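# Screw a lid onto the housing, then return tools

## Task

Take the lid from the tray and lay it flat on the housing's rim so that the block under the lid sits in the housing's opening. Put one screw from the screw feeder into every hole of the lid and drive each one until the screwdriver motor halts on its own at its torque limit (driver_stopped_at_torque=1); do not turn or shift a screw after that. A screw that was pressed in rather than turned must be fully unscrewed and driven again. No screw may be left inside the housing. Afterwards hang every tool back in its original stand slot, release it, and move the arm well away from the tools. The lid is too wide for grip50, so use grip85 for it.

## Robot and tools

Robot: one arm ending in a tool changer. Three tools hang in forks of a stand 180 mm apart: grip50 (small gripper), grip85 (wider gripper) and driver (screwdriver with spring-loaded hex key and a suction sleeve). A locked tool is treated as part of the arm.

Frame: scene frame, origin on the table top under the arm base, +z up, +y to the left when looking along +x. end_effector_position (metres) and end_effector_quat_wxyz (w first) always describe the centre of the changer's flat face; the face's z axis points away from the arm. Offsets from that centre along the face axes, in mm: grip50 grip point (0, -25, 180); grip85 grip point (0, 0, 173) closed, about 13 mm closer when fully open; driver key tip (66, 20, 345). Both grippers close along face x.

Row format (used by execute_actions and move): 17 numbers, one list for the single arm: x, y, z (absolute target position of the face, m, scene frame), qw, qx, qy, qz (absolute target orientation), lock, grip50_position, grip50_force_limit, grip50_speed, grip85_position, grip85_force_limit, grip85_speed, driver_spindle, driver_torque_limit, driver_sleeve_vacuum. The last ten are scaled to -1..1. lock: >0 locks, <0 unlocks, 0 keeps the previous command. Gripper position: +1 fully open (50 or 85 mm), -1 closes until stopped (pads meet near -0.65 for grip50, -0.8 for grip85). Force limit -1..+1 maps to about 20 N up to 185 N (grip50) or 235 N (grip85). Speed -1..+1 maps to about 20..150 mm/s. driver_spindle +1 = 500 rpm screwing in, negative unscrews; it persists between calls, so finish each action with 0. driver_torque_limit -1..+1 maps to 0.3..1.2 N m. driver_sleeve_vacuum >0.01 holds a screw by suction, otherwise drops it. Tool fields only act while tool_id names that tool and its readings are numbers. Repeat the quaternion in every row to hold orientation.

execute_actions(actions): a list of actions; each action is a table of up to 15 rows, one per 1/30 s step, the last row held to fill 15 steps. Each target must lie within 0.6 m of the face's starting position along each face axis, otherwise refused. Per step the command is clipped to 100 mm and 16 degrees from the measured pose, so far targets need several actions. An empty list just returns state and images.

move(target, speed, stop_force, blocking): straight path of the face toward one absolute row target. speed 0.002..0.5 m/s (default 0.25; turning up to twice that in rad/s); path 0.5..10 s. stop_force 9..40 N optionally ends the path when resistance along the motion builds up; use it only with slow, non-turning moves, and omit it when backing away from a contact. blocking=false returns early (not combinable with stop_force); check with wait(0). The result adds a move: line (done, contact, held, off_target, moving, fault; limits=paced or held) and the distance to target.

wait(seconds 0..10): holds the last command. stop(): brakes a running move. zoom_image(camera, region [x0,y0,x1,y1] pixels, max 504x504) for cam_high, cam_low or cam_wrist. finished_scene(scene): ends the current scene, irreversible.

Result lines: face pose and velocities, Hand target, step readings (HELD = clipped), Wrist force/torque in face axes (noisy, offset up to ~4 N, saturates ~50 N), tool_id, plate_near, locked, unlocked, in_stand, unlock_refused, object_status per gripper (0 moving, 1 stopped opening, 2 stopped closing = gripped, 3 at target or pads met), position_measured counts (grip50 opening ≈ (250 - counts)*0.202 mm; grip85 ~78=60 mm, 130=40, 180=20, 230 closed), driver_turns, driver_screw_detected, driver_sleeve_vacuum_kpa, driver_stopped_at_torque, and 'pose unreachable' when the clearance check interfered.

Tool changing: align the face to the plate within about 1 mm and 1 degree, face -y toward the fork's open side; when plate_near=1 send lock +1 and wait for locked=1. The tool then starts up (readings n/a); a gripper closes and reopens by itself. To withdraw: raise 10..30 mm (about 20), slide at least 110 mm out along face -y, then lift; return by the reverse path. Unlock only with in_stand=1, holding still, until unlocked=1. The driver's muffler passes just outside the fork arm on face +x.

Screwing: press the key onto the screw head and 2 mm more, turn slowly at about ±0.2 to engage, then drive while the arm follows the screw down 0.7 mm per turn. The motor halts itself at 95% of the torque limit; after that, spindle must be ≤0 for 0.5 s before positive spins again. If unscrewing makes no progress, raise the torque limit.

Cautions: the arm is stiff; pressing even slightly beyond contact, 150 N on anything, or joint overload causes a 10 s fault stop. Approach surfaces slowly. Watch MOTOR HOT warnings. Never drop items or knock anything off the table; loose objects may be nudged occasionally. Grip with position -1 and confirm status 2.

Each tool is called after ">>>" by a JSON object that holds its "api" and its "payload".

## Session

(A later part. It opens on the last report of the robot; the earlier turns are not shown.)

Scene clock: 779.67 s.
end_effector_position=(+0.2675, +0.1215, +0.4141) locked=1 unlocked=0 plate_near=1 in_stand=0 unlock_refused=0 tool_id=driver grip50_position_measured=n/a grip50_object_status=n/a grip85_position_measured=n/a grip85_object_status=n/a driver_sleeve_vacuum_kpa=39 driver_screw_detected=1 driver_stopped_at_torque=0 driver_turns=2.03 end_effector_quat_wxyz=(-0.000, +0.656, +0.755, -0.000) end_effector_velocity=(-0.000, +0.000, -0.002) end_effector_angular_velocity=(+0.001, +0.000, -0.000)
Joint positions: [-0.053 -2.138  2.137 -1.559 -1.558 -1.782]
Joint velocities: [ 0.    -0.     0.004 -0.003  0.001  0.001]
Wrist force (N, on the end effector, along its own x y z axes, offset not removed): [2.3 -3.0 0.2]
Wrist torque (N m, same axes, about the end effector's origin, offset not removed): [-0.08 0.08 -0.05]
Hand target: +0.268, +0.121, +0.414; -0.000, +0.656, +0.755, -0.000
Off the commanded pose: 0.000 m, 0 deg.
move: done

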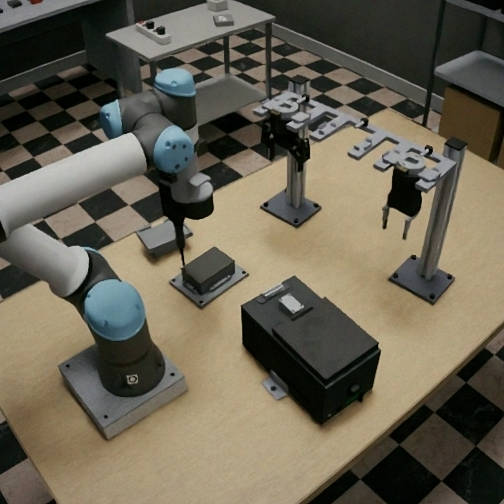

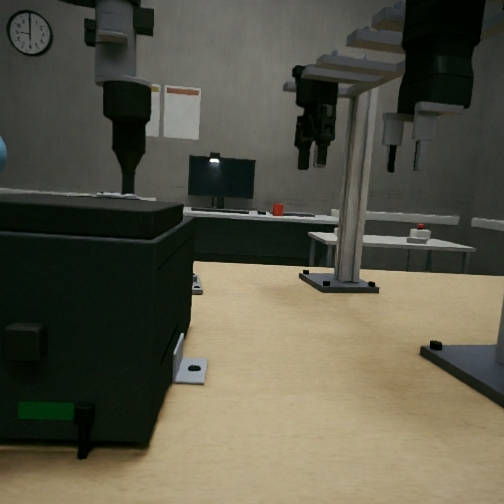

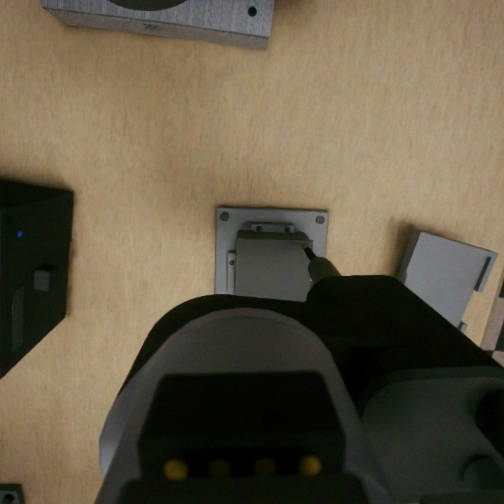

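>>> {"api": "execute_actions", "payload": {"actions": [[[0.26755,0.12146,0.4139,0,0.65606,0.75471,0,0,0,0,0,0,0,0,0.2,0,1],[0.26755,0.12146,0.4138,0,0.65606,0.75471,0,0,0,0,0,0,0,0,0.2,0,1],[0.26755,0.12146,0.4137,0,0.65606,0.75471,0,0,0,0,0,0,0,0,0.2,0,1],[0.26755,0.12146,0.4136,0,0.65606,0.75471,0,0,0,0,0,0,0,0,0.2,0,1],[0.26755,0.12146,0.4135,0,0.65606,0.75471,0,0,0,0,0,0,0,0,0.2,0,1],[0.26755,0.12146,0.4134,0,0.65606,0.75471,0,0,0,0,0,0,0,0,0.2,0,1],[0.26755,0.12146,0.4133,0,0.65606,0.75471,0,0,0,0,0,0,0,0,0.2,0,1],[0.26755,0.12146,0.4132,0,0.65606,0.75471,0,0,0,0,0,0,0,0,0.2,0,1],[0.26755,0.12146,0.4131,0,0.65606,0.75471,0,0,0,0,0,0,0,0,0.2,0,1],[0.26755,0.12146,0.4130,0,0.65606,0.75471,0,0,0,0,0,0,0,0,0.2,0,1],[0.26755,0.12146,0.4129,0,0.65606,0.75471,0,0,0,0,0,0,0,0,0.2,0,1],[0.26755,0.12146,0.4128,0,0.65606,0.75471,0,0,0,0,0,0,0,0,0.2,0,1],[0.26755,0.12146,0.4127,0,0.65606,0.75471,0,0,0,0,0,0,0,0,0.2,0,1],[0.26755,0.12146,0.4126,0,0.65606,0.75471,0,0,0,0,0,0,0,0,0.2,0,1],[0.26755,0.12146,0.4125,0,0.65606,0.75471,0,0,0,0,0,0,0,0,0.2,0,1]],[[0.26755,0.12146,0.4124,0,0.65606,0.75471,0,0,0,0,0,0,0,0,0.2,0,1],[0.26755,0.12146,0.4123,0,0.65606,0.75471,0,0,0,0,0,0,0,0,0.2,0,1],[0.26755,0.12146,0.4122,0,0.65606,0.75471,0,0,0,0,0,0,0,0,0.2,0,1],[0.26755,0.12146,0.4121,0,0.65606,0.75471,0,0,0,0,0,0,0,0,0.2,0,1],[0.26755,0.12146,0.4120,0,0.65606,0.75471,0,0,0,0,0,0,0,0,0.2,0,1],[0.26755,0.12146,0.4119,0,0.65606,0.75471,0,0,0,0,0,0,0,0,0.2,0,1],[0.26755,0.12146,0.4118,0,0.65606,0.75471,0,0,0,0,0,0,0,0,0.2,0,1],[0.26755,0.12146,0.4117,0,0.65606,0.75471,0,0,0,0,0,0,0,0,0.2,0,1],[0.26755,0.12146,0.4116,0,0.65606,0.75471,0,0,0,0,0,0,0,0,0.2,0,1],[0.26755,0.12146,0.4115,0,0.65606,0.75471,0,0,0,0,0,0,0,0,0.2,0,1],[0.26755,0.12146,0.4114,0,0.65606,0.75471,0,0,0,0,0,0,0,0,0.2,0,1],[0.26755,0.12146,0.4113,0,0.65606,0.75471,0,0,0,0,0,0,0,0,0.2,0,1],[0.26755,0.12146,0.4112,0,0.65606,0.75471,0,0,0,0,0,0,0,0,0.2,0,1],[0.26755,0.12146,0.4111,0,0.65606,0.75471,0,0,0,0,0,0,0,0,0.2,0,1],[0.26755,0.12146,0.4110,0,0.65606,0.75471,0,0,0,0,0,0,0,0,0.2,0,1]]]}}

>>> {"api": "move", "payload": {"target": [0.26755,0.12146,0.4015,0,0.65606,0.75471,0,0,0,0,0,0,0,0,0.5,0,1], "speed": 0.003, "stop_force": 20}}

>>> {"api": "execute_actions", "payload": {"actions": [[[0.26755,0.12146,0.4015,0,0.65606,0.75471,0,0,0,0,0,0,0,0,0,0,1]]]}}

Scene clock: 807.17 s.
end_effector_position=(+0.2675, +0.1215, +0.4114) locked=1 unlocked=0 plate_near=1 in_stand=0 unlock_refused=0 tool_id=driver grip50_position_measured=n/a grip50_object_status=n/a grip85_position_measured=n/a grip85_object_status=n/a driver_sleeve_vacuum_kpa=40 driver_screw_detected=1 driver_stopped_at_torque=0 driver_turns=3.64 end_effector_quat_wxyz=(+0.000, +0.656, +0.755, +0.000) end_effector_velocity=(-0.000, +0.000, -0.003) end_effector_angular_velocity=(+0.001, +0.001, +0.001)
Joint positions: [-0.053 -2.138  2.144 -1.566 -1.558 -1.782]
Joint velocities: [ 0.     0.     0.007 -0.007  0.001 -0.001]
Wrist force (N, on the end effector, along its own x y z axes, offset not removed): [1.5 1.2 -3.4]
Wrist torque (N m, same axes, about the end effector's origin, offset not removed): [-0.17 0.15 0.23]
Hand target: +0.268, +0.121, +0.411; -0.000, +0.656, +0.755, -0.000
Off the commanded pose: 0.000 m, 0 deg.
Step readings (end_effector_position; steps 1 to 15: 1st action; 16 to 30: 2nd action):
0: (+0.2675, +0.1215, +0.4140)
1: (+0.2675, +0.1215, +0.4140)
2: (+0.2675, +0.1215, +0.4140)
4: (+0.2675, +0.1215, +0.4139)
8: (+0.2675, +0.1215, +0.4136)
15: (+0.2675, +0.1215, +0.4129)
16: (+0.2675, +0.1215, +0.4128)
17: (+0.2675, +0.1215, +0.4127)
19: (+0.2675, +0.1215, +0.4125)
23: (+0.2676, +0.1215, +0.4121)
30: end_effector_position above

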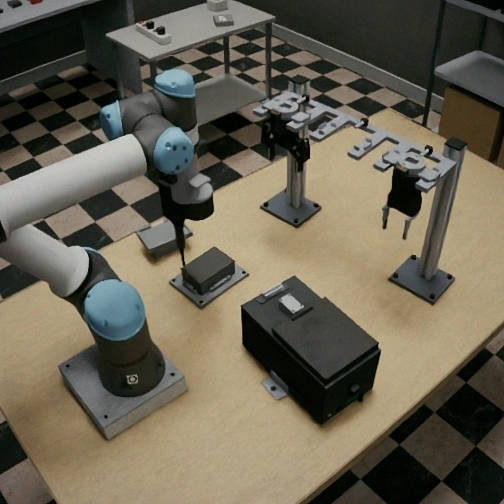

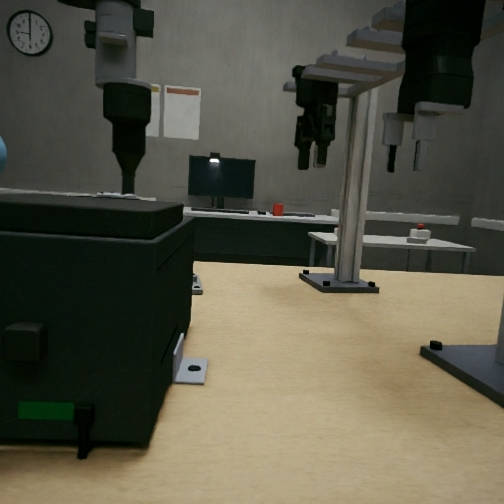

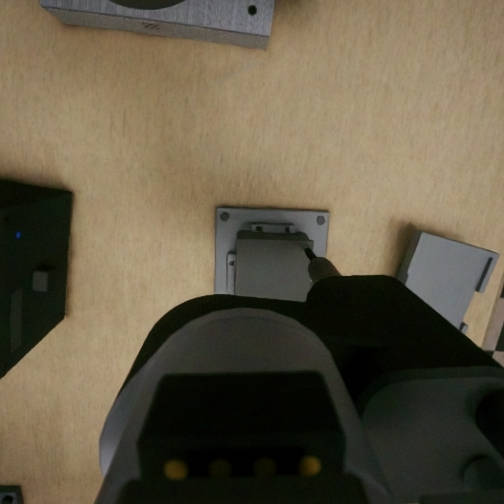

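Scene clock: 810.70 s.
end_effector_position=(+0.2675, +0.1215, +0.4015) locked=1 unlocked=0 plate_near=1 in_stand=0 unlock_refused=0 tool_id=driver grip50_position_measured=n/a grip50_object_status=n/a grip85_position_measured=n/a grip85_object_status=n/a driver_sleeve_vacuum_kpa=40 driver_screw_detected=1 driver_stopped_at_torque=0 driver_turns=18.21 end_effector_quat_wxyz=(+0.000, +0.656, +0.755, -0.000) end_effector_velocity=(+0.000, -0.001, -0.000) end_effector_angular_velocity=(-0.003, -0.001, -0.001)
Joint positions: [-0.052 -2.138  2.169 -1.592 -1.558 -1.781]
Joint velocities: [-0.001 -0.     0.001 -0.002 -0.003 -0.   ]
Wrist force (N, on the end effector, along its own x y z axes, offset not removed): [-0.5 -0.6 -10.1]
Wrist torque (N m, same axes, about the end effector's origin, offset not removed): [-0.83 0.61 -0.06]
Hand target: +0.268, +0.121, +0.402; -0.000, +0.656, +0.755, -0.000
Off the commanded pose: 0.000 m, 0 deg.
move: done

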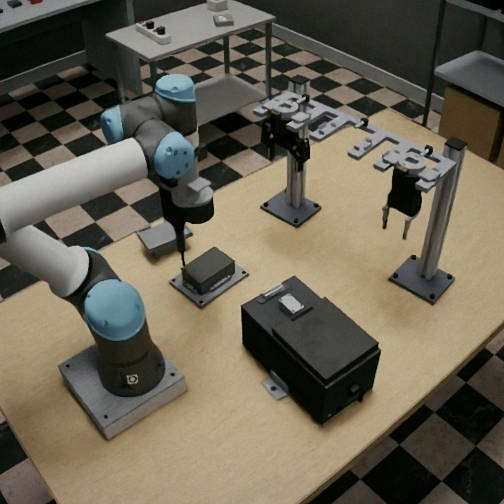

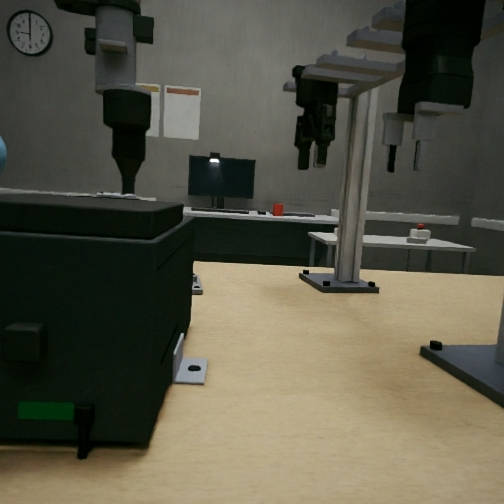

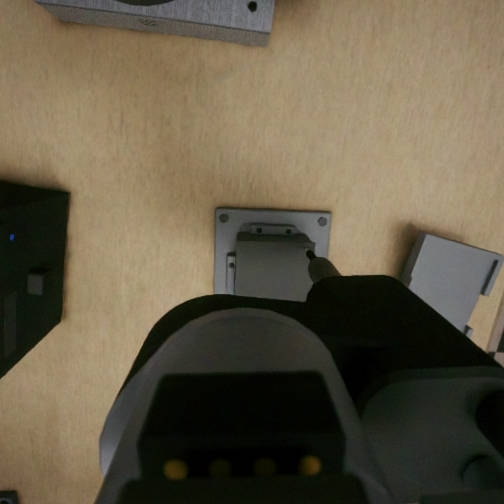

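Scene clock: 811.20 s.
end_effector_position=(+0.2675, +0.1215, +0.4015) locked=1 unlocked=0 plate_near=1 in_stand=0 unlock_refused=0 tool_id=driver grip50_position_measured=n/a grip50_object_status=n/a grip85_position_measured=n/a grip85_object_status=n/a driver_sleeve_vacuum_kpa=40 driver_screw_detected=1 driver_stopped_at_torque=0 driver_turns=18.21 end_effector_quat_wxyz=(+0.000, +0.656, +0.755, -0.000) end_effector_velocity=(-0.000, +0.000, -0.000) end_effector_angular_velocity=(+0.001, +0.001, +0.000)
Joint positions: [-0.052 -2.138  2.169 -1.592 -1.558 -1.781]
Joint velocities: [ 0.001  0.     0.    -0.     0.001  0.   ]
Wrist force (N, on the end effector, along its own x y z axes, offset not removed): [0.1 -6.4 -8.5]
Wrist torque (N m, same axes, about the end effector's origin, offset not removed): [-1.08 0.70 0.25]
Hand target: +0.268, +0.121, +0.401; +0.000, +0.656, +0.755, -0.000
Off the commanded pose: 0.000 m, 0 deg.
Step readings (end_effector_position):
0: (+0.2675, +0.1215, +0.4015)
1: (+0.2675, +0.1215, +0.4015)
2: (+0.2675, +0.1215, +0.4015)
4: (+0.2675, +0.1215, +0.4015)
8: (+0.2675, +0.1215, +0.4015)
15: end_effector_position above

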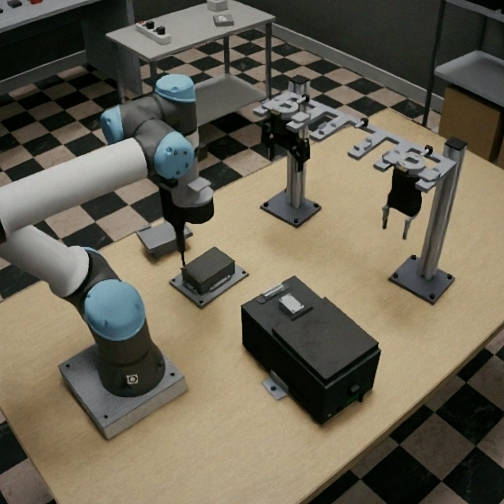

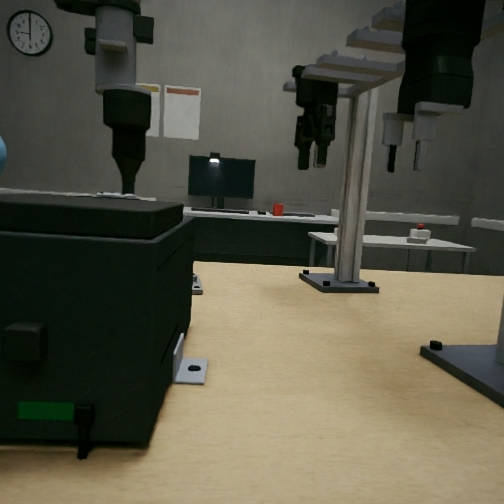

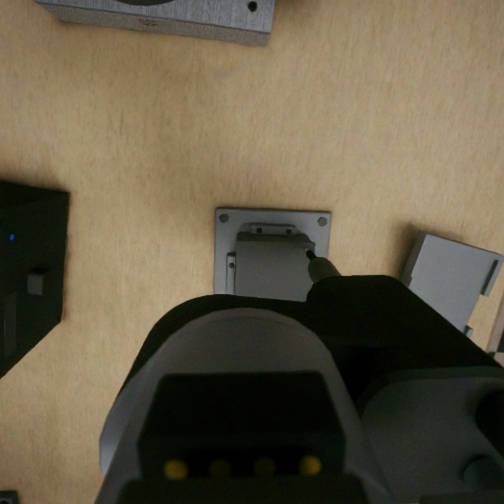

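>>> {"api": "zoom_image", "payload": {"camera": "cam_wrist", "region": [285,230,325,270]}}

>>> {"api": "zoom_image", "payload": {"camera": "cam_high", "region": [150,220,250,310]}}

Region (285, 230, 325, 270) of cam_wrist's 504x504 image, scaled by 12.600, with more detail than that image has.

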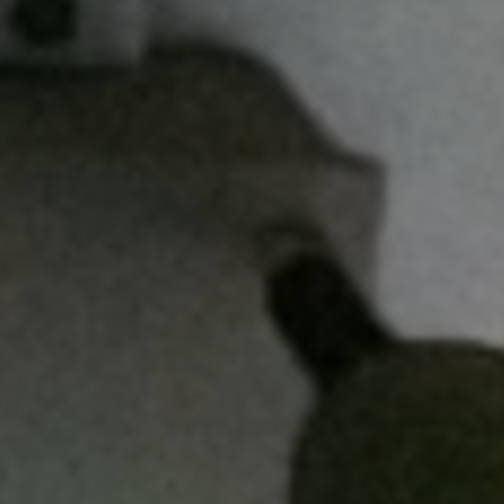

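Region (150, 220, 250, 310) of cam_high's 504x504 image, scaled by 5.040, with more detail than that image has; it fills the top 454 rows of this view, and the rest is white.

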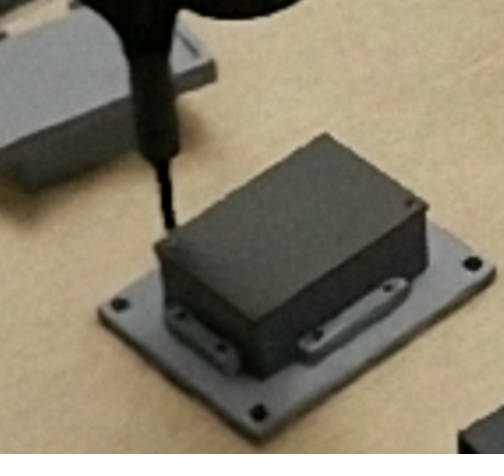

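>>> {"api": "move", "payload": {"target": [0.26755,0.12146,0.421,0,0.65606,0.75471,0,0,0,0,0,0,0,0,0,0,1], "speed": 0.03}}

>>> {"api": "move", "payload": {"target": [0.2735,0.1223,0.421,0,0.65606,0.75471,0,0,0,0,0,0,0,0,0,0,1], "speed": 0.02}}

>>> {"api": "zoom_image", "payload": {"camera": "cam_wrist", "region": [285,230,325,270]}}

>>> {"api": "move", "payload": {"target": [0.2735,0.1223,0.411,0,0.65606,0.75471,0,0,0,0,0,0,0,0,0,0,1], "speed": 0.01, "stop_force": 12}}

>>> {"api": "zoom_image", "payload": {"camera": "cam_wrist", "region": [285,230,325,270]}}

Scene clock: 871.87 s.
end_effector_position=(+0.2676, +0.1215, +0.4209) locked=1 unlocked=0 plate_near=1 in_stand=0 unlock_refused=0 tool_id=driver grip50_position_measured=n/a grip50_object_status=n/a grip85_position_measured=n/a grip85_object_status=n/a driver_sleeve_vacuum_kpa=40 driver_screw_detected=1 driver_stopped_at_torque=0 driver_turns=18.21 end_effector_quat_wxyz=(+0.000, +0.656, +0.755, +0.000) end_effector_velocity=(+0.000, -0.000, +0.002) end_effector_angular_velocity=(-0.001, +0.000, +0.000)
Joint positions: [-0.053 -2.138  2.12  -1.542 -1.558 -1.782]
Joint velocities: [-0.     0.001 -0.005  0.004 -0.001 -0.   ]
Wrist force (N, on the end effector, along its own x y z axes, offset not removed): [1.0 -6.8 2.5]
Wrist torque (N m, same axes, about the end effector's origin, offset not removed): [-0.16 0.04 0.09]
Hand target: +0.268, +0.121, +0.421; +0.000, +0.656, +0.755, +0.000
Off the commanded pose: 0.000 m, 0 deg.
move: done

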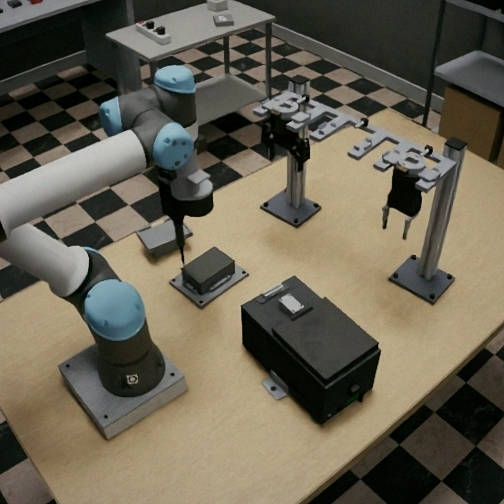

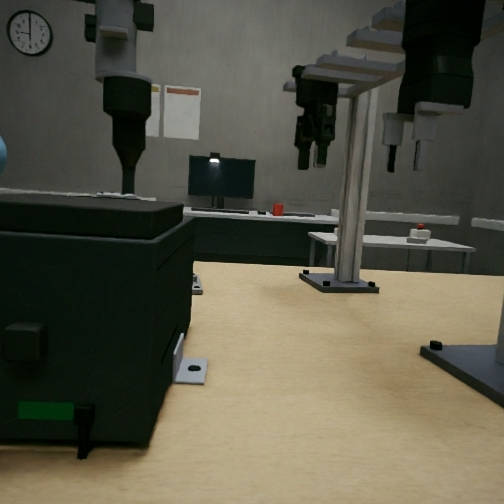

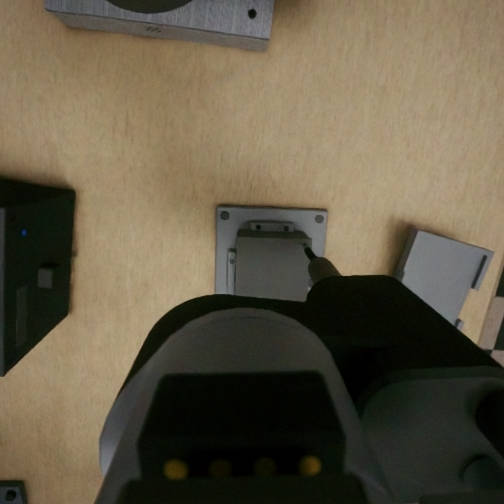

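Scene clock: 872.57 s.
end_effector_position=(+0.2733, +0.1223, +0.4210) locked=1 unlocked=0 plate_near=1 in_stand=0 unlock_refused=0 tool_id=driver grip50_position_measured=n/a grip50_object_status=n/a grip85_position_measured=n/a grip85_object_status=n/a driver_sleeve_vacuum_kpa=40 driver_screw_detected=1 driver_stopped_at_torque=0 driver_turns=18.21 end_effector_quat_wxyz=(+0.000, +0.656, +0.755, -0.000) end_effector_velocity=(+0.002, +0.000, +0.000) end_effector_angular_velocity=(+0.000, -0.000, -0.000)
Joint positions: [-0.049 -2.12   2.112 -1.552 -1.558 -1.778]
Joint velocities: [ 0.002  0.006 -0.003 -0.003  0.     0.002]
Wrist force (N, on the end effector, along its own x y z axes, offset not removed): [2.7 -3.5 1.2]
Wrist torque (N m, same axes, about the end effector's origin, offset not removed): [-0.08 -0.11 -0.06]
Hand target: +0.273, +0.122, +0.421; +0.000, +0.656, +0.755, -0.000
Off the commanded pose: 0.000 m, 0 deg.
move: done

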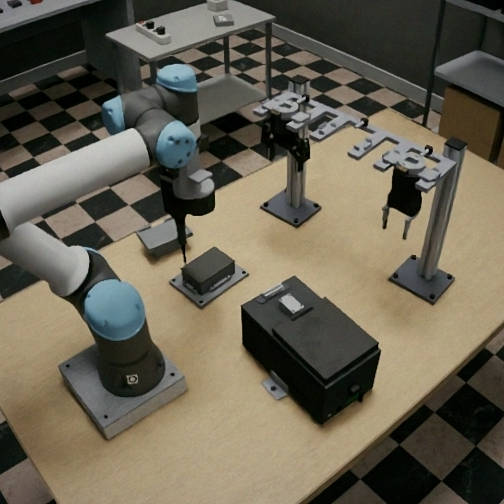

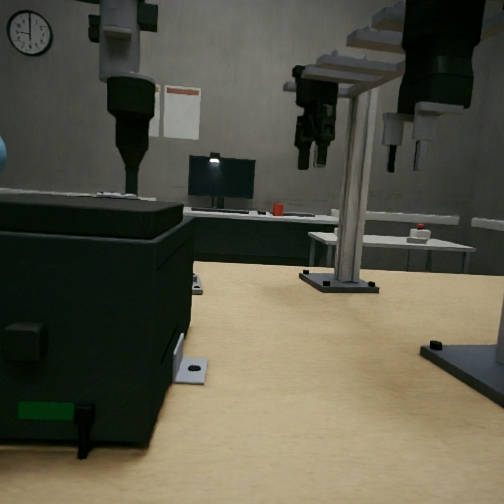

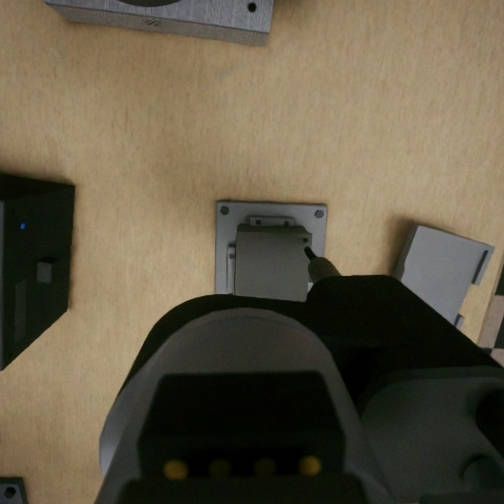

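Region (285, 230, 325, 270) of cam_wrist's 504x504 image, scaled by 12.600, with more detail than that image has.

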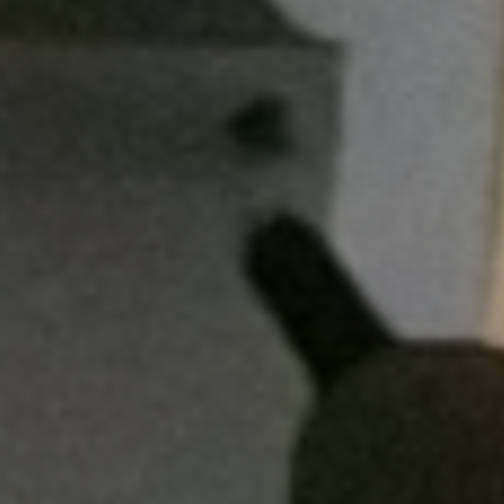

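Scene clock: 873.80 s.
end_effector_position=(+0.2735, +0.1223, +0.4112) locked=1 unlocked=0 plate_near=1 in_stand=0 unlock_refused=0 tool_id=driver grip50_position_measured=n/a grip50_object_status=n/a grip85_position_measured=n/a grip85_object_status=n/a driver_sleeve_vacuum_kpa=40 driver_screw_detected=1 driver_stopped_at_torque=0 driver_turns=18.21 end_effector_quat_wxyz=(+0.000, +0.656, +0.755, +0.000) end_effector_velocity=(+0.000, -0.000, -0.002) end_effector_angular_velocity=(+0.001, -0.000, -0.000)
Joint positions: [-0.048 -2.12   2.137 -1.578 -1.557 -1.777]
Joint velocities: [-0.     0.     0.004 -0.005  0.001 -0.   ]
Wrist force (N, on the end effector, along its own x y z axes, offset not removed): [0.4 -3.5 -8.0]
Wrist torque (N m, same axes, about the end effector's origin, offset not removed): [-0.04 0.30 0.19]
Hand target: +0.273, +0.122, +0.411; -0.000, +0.656, +0.755, -0.000
Off the commanded pose: 0.000 m, 0 deg.
move: done

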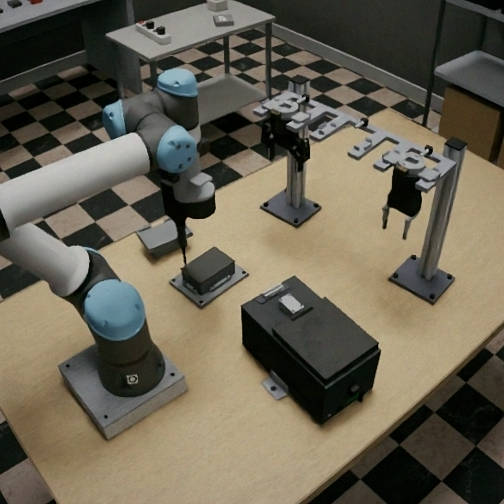

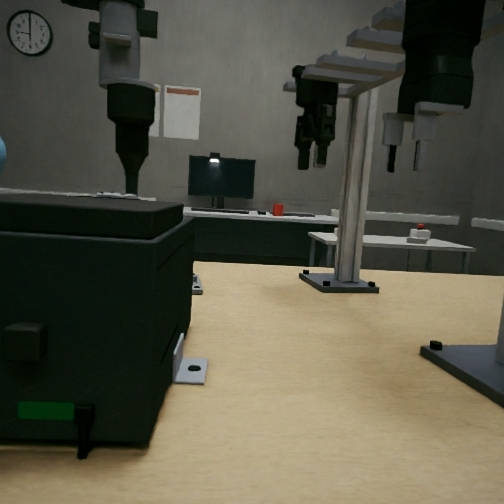

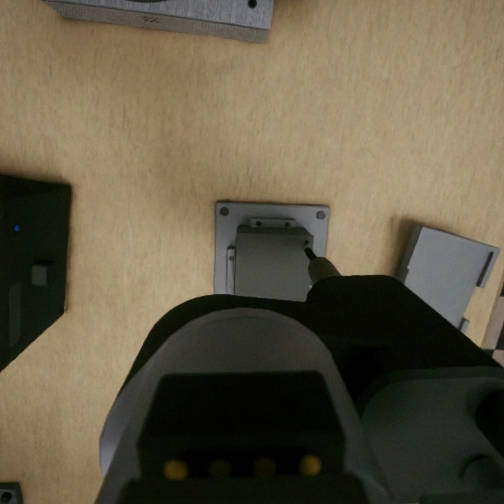

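Region (285, 230, 325, 270) of cam_wrist's 504x504 image, scaled by 12.600, with more detail than that image has.

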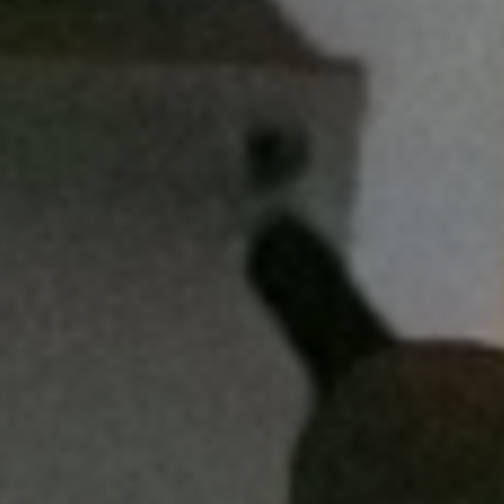

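>>> {"api": "execute_actions", "payload": {"actions": [[[0.2735,0.1223,0.4116,0,0.65606,0.75471,0,0,0,0,0,0,0,0,0,0,1],[0.2735,0.1223,0.4122,0,0.65606,0.75471,0,0,0,0,0,0,0,0,0,0,1],[0.2735,0.1223,0.4128,0,0.65606,0.75471,0,0,0,0,0,0,0,0,0,0,1],[0.2735,0.1223,0.4134,0,0.65606,0.75471,0,0,0,0,0,0,0,0,0,0,1],[0.2735,0.1223,0.4140,0,0.65606,0.75471,0,0,0,0,0,0,0,0,0,0,1],[0.2735,0.1223,0.4145,0,0.65606,0.75471,0,0,0,0,0,0,0,0,0,0,1]],[[0.2730,0.1223,0.4145,0,0.65606,0.75471,0,0,0,0,0,0,0,0,0,0,1],[0.2725,0.1223,0.4145,0,0.65606,0.75471,0,0,0,0,0,0,0,0,0,0,1],[0.2720,0.1223,0.4145,0,0.65606,0.75471,0,0,0,0,0,0,0,0,0,0,1],[0.2715,0.1223,0.4145,0,0.65606,0.75471,0,0,0,0,0,0,0,0,0,0,1],[0.2710,0.1223,0.4145,0,0.65606,0.75471,0,0,0,0,0,0,0,0,0,0,1],[0.2705,0.1223,0.4145,0,0.65606,0.75471,0,0,0,0,0,0,0,0,0,0,1],[0.2700,0.12235,0.4145,0,0.65606,0.75471,0,0,0,0,0,0,0,0,0,0,1],[0.2695,0.12235,0.4145,0,0.65606,0.75471,0,0,0,0,0,0,0,0,0,0,1],[0.2690,0.12237,0.4145,0,0.65606,0.75471,0,0,0,0,0,0,0,0,0,0,1],[0.26859,0.12237,0.4145,0,0.65606,0.75471,0,0,0,0,0,0,0,0,0,0,1]],[[0.26859,0.12237,0.4145,0,0.65606,0.75471,0,0,0,0,0,0,0,0,0,0,1]]]}}

>>> {"api": "zoom_image", "payload": {"camera": "cam_wrist", "region": [285,230,325,270]}}

>>> {"api": "move", "payload": {"target": [0.26859,0.12237,0.4095,0,0.65606,0.75471,0,0,0,0,0,0,0,0,0,0,1], "speed": 0.006, "stop_force": 12}}

>>> {"api": "execute_actions", "payload": {"actions": []}}

>>> {"api": "zoom_image", "payload": {"camera": "cam_wrist", "region": [285,230,325,270]}}

Scene clock: 903.37 s.
end_effector_position=(+0.2686, +0.1224, +0.4145) locked=1 unlocked=0 plate_near=1 in_stand=0 unlock_refused=0 tool_id=driver grip50_position_measured=n/a grip50_object_status=n/a grip85_position_measured=n/a grip85_object_status=n/a driver_sleeve_vacuum_kpa=40 driver_screw_detected=1 driver_stopped_at_torque=0 driver_turns=18.21 end_effector_quat_wxyz=(+0.000, +0.656, +0.755, -0.000) end_effector_velocity=(+0.000, -0.000, -0.000) end_effector_angular_velocity=(+0.000, +0.000, -0.002)
Joint positions: [-0.049 -2.134  2.134 -1.561 -1.557 -1.778]
Joint velocities: [-0.002  0.     0.     0.     0.     0.001]
Wrist force (N, on the end effector, along its own x y z axes, offset not removed): [3.6 -3.2 -1.9]
Wrist torque (N m, same axes, about the end effector's origin, offset not removed): [-0.02 -0.24 0.02]
Hand target: +0.269, +0.122, +0.415; -0.000, +0.656, +0.755, +0.000
Off the commanded pose: 0.000 m, 0 deg.
Step readings (end_effector_position; steps 1 to 15: 1st action; 16 to 30: 2nd action; 31 to 45: 3rd action):
0: (+0.2735, +0.1223, +0.4110)
1: (+0.2735, +0.1223, +0.4110)
2: (+0.2735, +0.1223, +0.4110)
4: (+0.2735, +0.1223, +0.4114)
8: (+0.2734, +0.1223, +0.4133)
15: (+0.2735, +0.1223, +0.4144)
16: (+0.2735, +0.1223, +0.4144)
17: (+0.2734, +0.1223, +0.4144)
19: (+0.2731, +0.1223, +0.4146)
23: (+0.2714, +0.1223, +0.4147)
30: (+0.2689, +0.1224, +0.4145)
31: (+0.2688, +0.1224, +0.4145)
32: (+0.2688, +0.1224, +0.4145)
34: (+0.2687, +0.1224, +0.4145)
38: (+0.2686, +0.1224, +0.4145)
45: end_effector_position above

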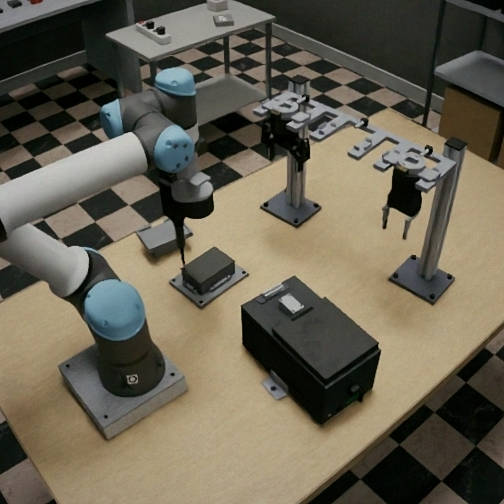

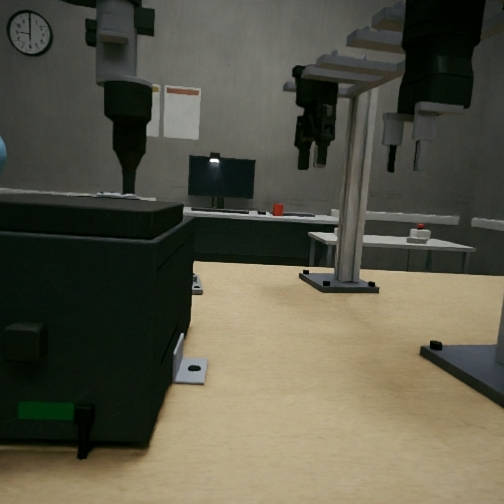

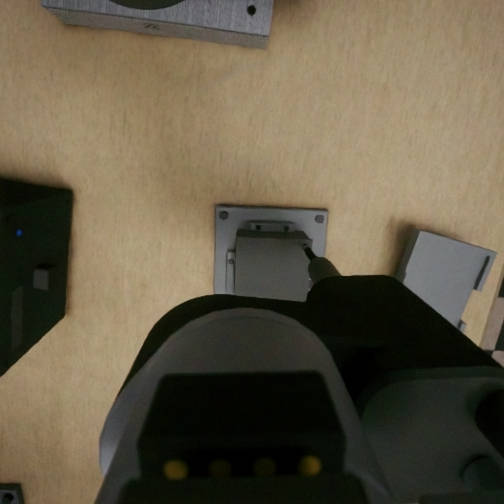

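Region (285, 230, 325, 270) of cam_wrist's 504x504 image, scaled by 12.600, with more detail than that image has.

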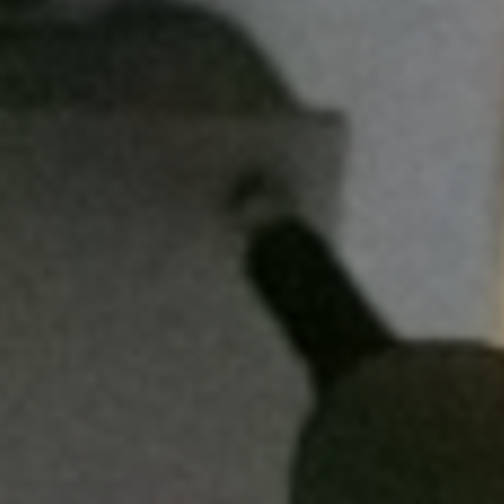

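Scene clock: 904.43 s.
end_effector_position=(+0.2686, +0.1224, +0.4096) locked=1 unlocked=0 plate_near=1 in_stand=0 unlock_refused=0 tool_id=driver grip50_position_measured=n/a grip50_object_status=n/a grip85_position_measured=n/a grip85_object_status=n/a driver_sleeve_vacuum_kpa=29 driver_screw_detected=0 driver_stopped_at_torque=0 driver_turns=18.21 end_effector_quat_wxyz=(+0.000, +0.656, +0.755, +0.000) end_effector_velocity=(-0.000, +0.000, -0.001) end_effector_angular_velocity=(-0.000, -0.001, +0.001)
Joint positions: [-0.049 -2.134  2.147 -1.573 -1.557 -1.778]
Joint velocities: [ 0.001  0.     0.002 -0.002 -0.     0.   ]
Wrist force (N, on the end effector, along its own x y z axes, offset not removed): [1.6 -4.1 0.5]
Wrist torque (N m, same axes, about the end effector's origin, offset not removed): [0.00 -0.02 -0.18]
Hand target: +0.269, +0.122, +0.410; -0.000, +0.656, +0.755, -0.000
Off the commanded pose: 0.000 m, 0 deg.
move: done

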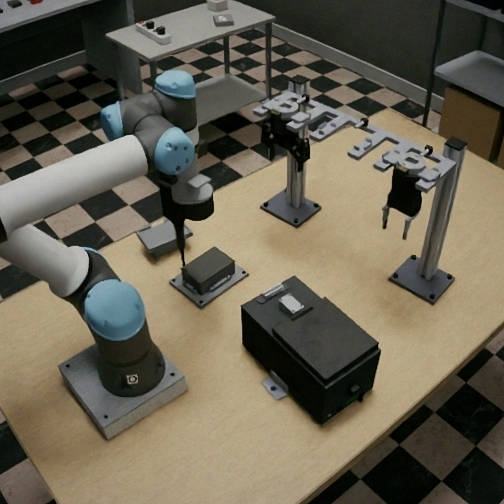

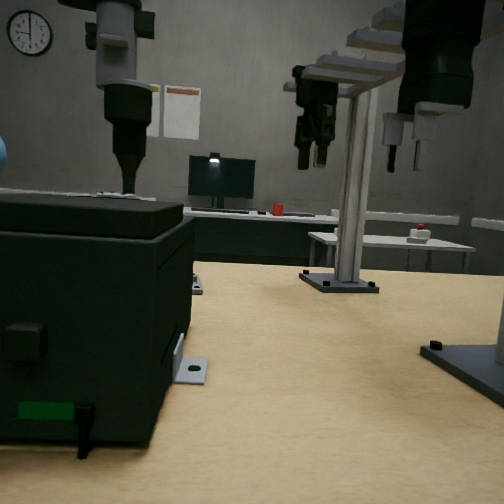

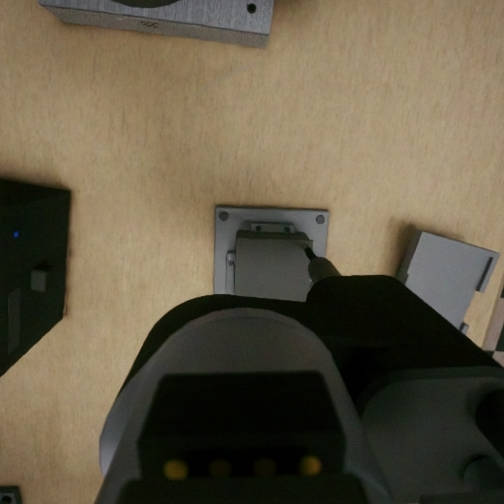

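Scene clock: 904.43 s.
end_effector_position=(+0.2686, +0.1224, +0.4096) locked=1 unlocked=0 plate_near=1 in_stand=0 unlock_refused=0 tool_id=driver grip50_position_measured=n/a grip50_object_status=n/a grip85_position_measured=n/a grip85_object_status=n/a driver_sleeve_vacuum_kpa=29 driver_screw_detected=0 driver_stopped_at_torque=0 driver_turns=18.21 end_effector_quat_wxyz=(+0.000, +0.656, +0.755, +0.000) end_effector_velocity=(-0.000, +0.000, -0.001) end_effector_angular_velocity=(-0.000, -0.001, +0.001)
Joint positions: [-0.049 -2.134  2.147 -1.573 -1.557 -1.778]
Joint velocities: [ 0.001  0.     0.002 -0.002 -0.     0.   ]
Wrist force (N, on the end effector, along its own x y z axes, offset not removed): [1.6 -4.1 0.5]
Wrist torque (N m, same axes, about the end effector's origin, offset not removed): [0.00 -0.02 -0.18]
Hand target: +0.269, +0.122, +0.410; -0.000, +0.656, +0.755, -0.000
Off the commanded pose: 0.000 m, 0 deg.

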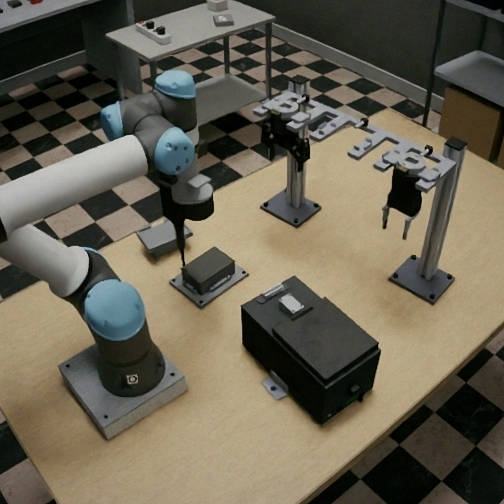

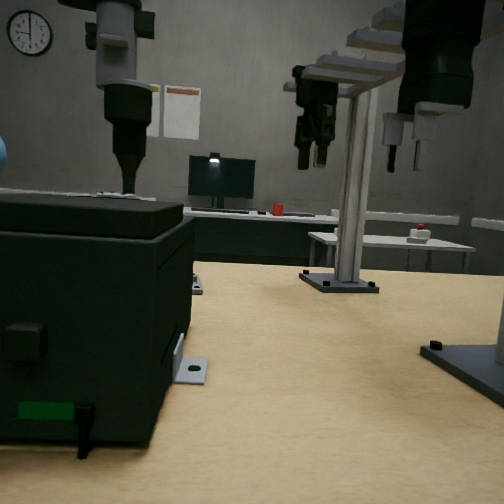

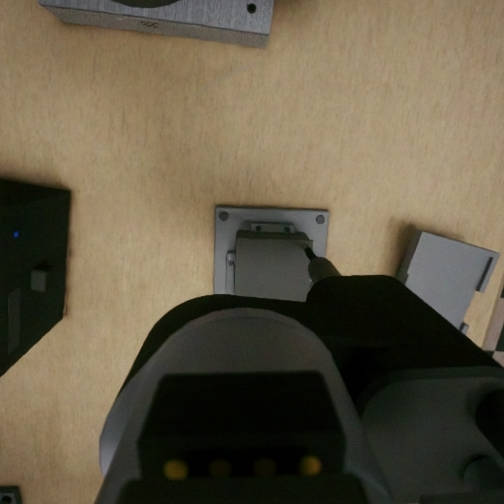

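Region (285, 230, 325, 270) of cam_wrist's 504x504 image, scaled by 12.600, with more detail than that image has.

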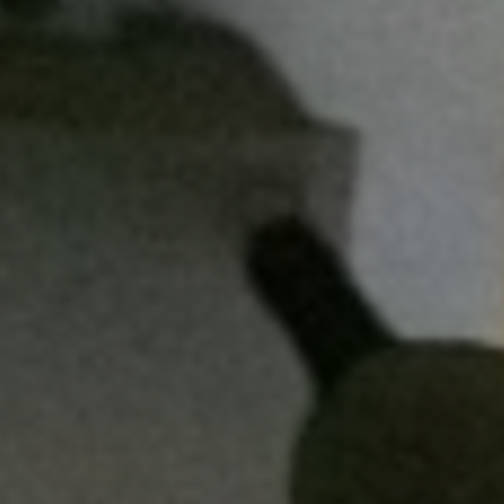

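>>> {"api": "execute_actions", "payload": {"actions": []}}

>>> {"api": "zoom_image", "payload": {"camera": "cam_wrist", "region": [285,230,325,270]}}

Scene clock: 907.80 s.
end_effector_position=(+0.2686, +0.1224, +0.4095) locked=1 unlocked=0 plate_near=1 in_stand=0 unlock_refused=0 tool_id=driver grip50_position_measured=n/a grip50_object_status=n/a grip85_position_measured=n/a grip85_object_status=n/a driver_sleeve_vacuum_kpa=29 driver_screw_detected=0 driver_stopped_at_torque=0 driver_turns=18.21 end_effector_quat_wxyz=(+0.000, +0.656, +0.755, -0.000) end_effector_velocity=(+0.000, -0.000, -0.000) end_effector_angular_velocity=(-0.001, +0.000, -0.001)
Joint positions: [-0.049 -2.134  2.147 -1.574 -1.557 -1.778]
Joint velocities: [-0.001  0.     0.    -0.    -0.001  0.   ]
Wrist force (N, on the end effector, along its own x y z axes, offset not removed): [1.7 -7.2 4.1]
Wrist torque (N m, same axes, about the end effector's origin, offset not removed): [-0.07 -0.10 0.06]
Hand target: +0.269, +0.122, +0.410; -0.000, +0.656, +0.755, -0.000
Off the commanded pose: 0.000 m, 0 deg.

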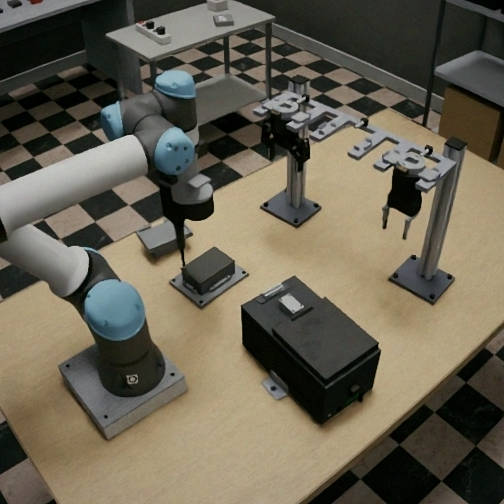

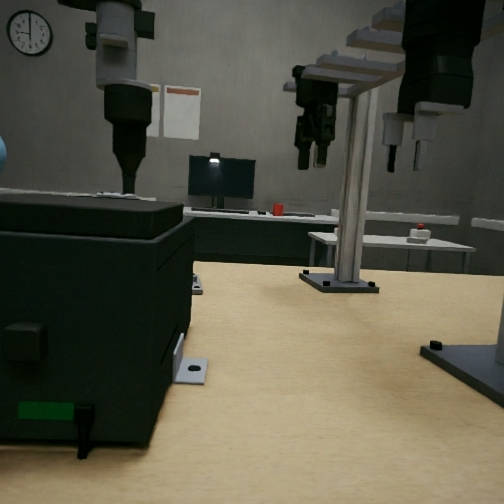

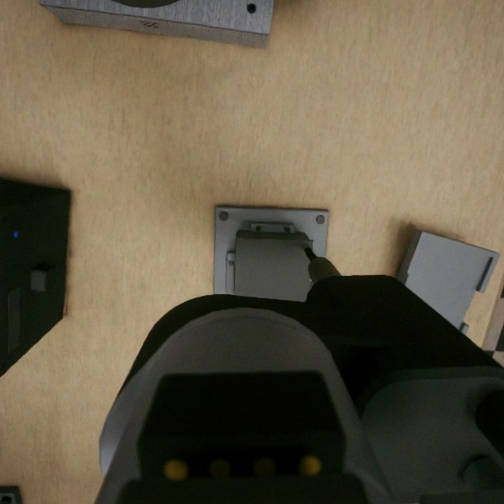

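Region (285, 230, 325, 270) of cam_wrist's 504x504 image, scaled by 12.600, with more detail than that image has.

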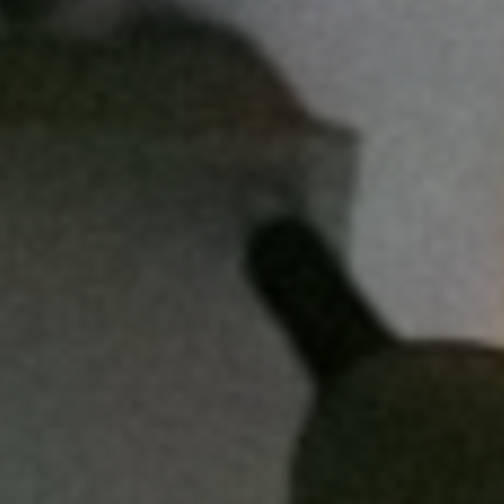

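>>> {"api": "execute_actions", "payload": {"actions": [[[0.26829,0.12233,0.4095,0,0.65606,0.75471,0,0,0,0,0,0,0,0,0,0,1]]]}}

Scene clock: 916.27 s.
end_effector_position=(+0.2683, +0.1224, +0.4095) locked=1 unlocked=0 plate_near=1 in_stand=0 unlock_refused=0 tool_id=driver grip50_position_measured=n/a grip50_object_status=n/a grip85_position_measured=n/a grip85_object_status=n/a driver_sleeve_vacuum_kpa=34 driver_screw_detected=1 driver_stopped_at_torque=0 driver_turns=18.21 end_effector_quat_wxyz=(-0.000, +0.656, +0.755, -0.000) end_effector_velocity=(-0.000, -0.000, +0.000) end_effector_angular_velocity=(-0.001, -0.001, -0.000)
Joint positions: [-0.049 -2.135  2.147 -1.573 -1.557 -1.778]
Joint velocities: [-0.    -0.     0.    -0.    -0.001 -0.   ]
Wrist force (N, on the end effector, along its own x y z axes, offset not removed): [-2.6 -1.4 3.7]
Wrist torque (N m, same axes, about the end effector's origin, offset not removed): [-0.03 0.26 0.09]
Hand target: +0.268, +0.122, +0.410; +0.000, +0.656, +0.755, +0.000
Off the commanded pose: 0.000 m, 0 deg.
Step readings (end_effector_position):
0: (+0.2686, +0.1224, +0.4095)
1: (+0.2686, +0.1224, +0.4095)
2: (+0.2686, +0.1224, +0.4095)
4: (+0.2685, +0.1224, +0.4095)
8: (+0.2684, +0.1224, +0.4095)
15: end_effector_position above

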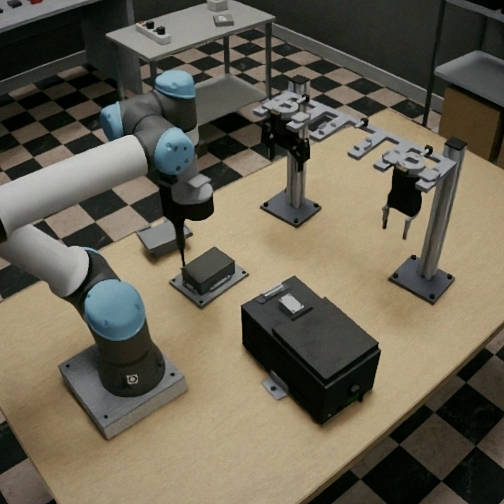

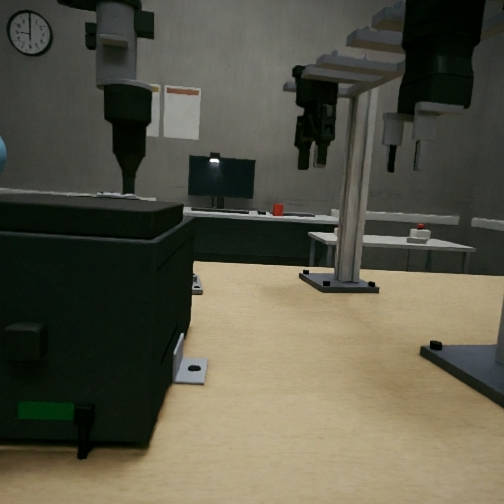

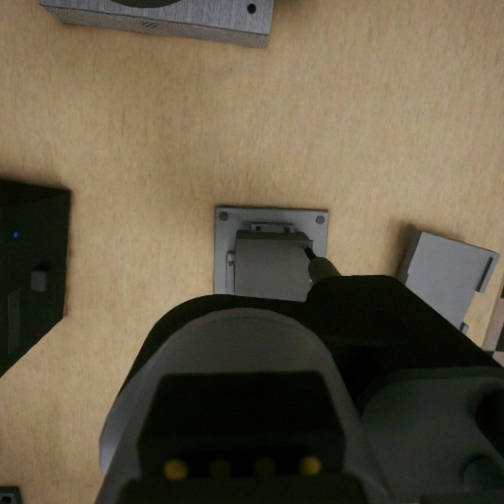

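>>> {"api": "execute_actions", "payload": {"actions": [[[0.26792,0.12228,0.4095,0,0.65606,0.75471,0,0,0,0,0,0,0,0,0,0,1]]]}}

Scene clock: 919.80 s.
end_effector_position=(+0.2679, +0.1223, +0.4095) locked=1 unlocked=0 plate_near=1 in_stand=0 unlock_refused=0 tool_id=driver grip50_position_measured=n/a grip50_object_status=n/a grip85_position_measured=n/a grip85_object_status=n/a driver_sleeve_vacuum_kpa=38 driver_screw_detected=1 driver_stopped_at_torque=0 driver_turns=18.21 end_effector_quat_wxyz=(+0.000, +0.656, +0.755, +0.000) end_effector_velocity=(+0.000, -0.000, -0.000) end_effector_angular_velocity=(+0.000, +0.001, -0.000)
Joint positions: [-0.049 -2.136  2.148 -1.572 -1.557 -1.778]
Joint velocities: [-0.001  0.     0.     0.     0.    -0.   ]
Wrist force (N, on the end effector, along its own x y z axes, offset not removed): [2.7 -0.2 -2.0]
Wrist torque (N m, same axes, about the end effector's origin, offset not removed): [0.07 -0.04 0.03]
Hand target: +0.268, +0.122, +0.410; -0.000, +0.656, +0.755, +0.000
Off the commanded pose: 0.000 m, 0 deg.
Step readings (end_effector_position):
0: (+0.2683, +0.1223, +0.4095)
1: (+0.2683, +0.1223, +0.4095)
2: (+0.2682, +0.1223, +0.4095)
4: (+0.2681, +0.1223, +0.4095)
8: (+0.2680, +0.1223, +0.4095)
15: end_effector_position above

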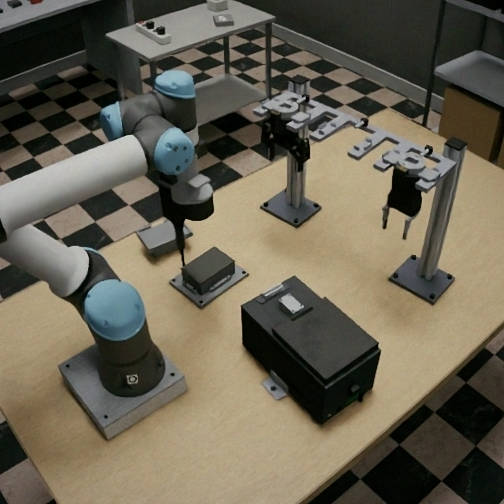

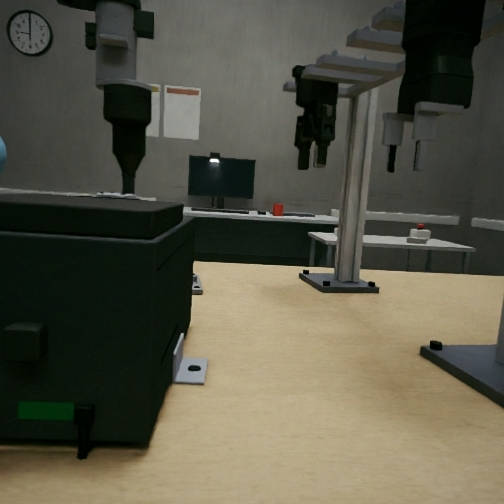

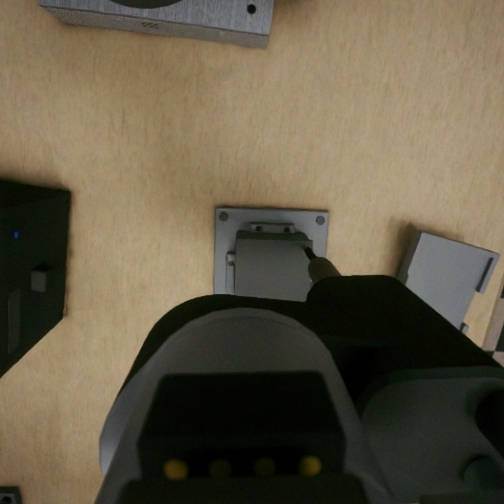

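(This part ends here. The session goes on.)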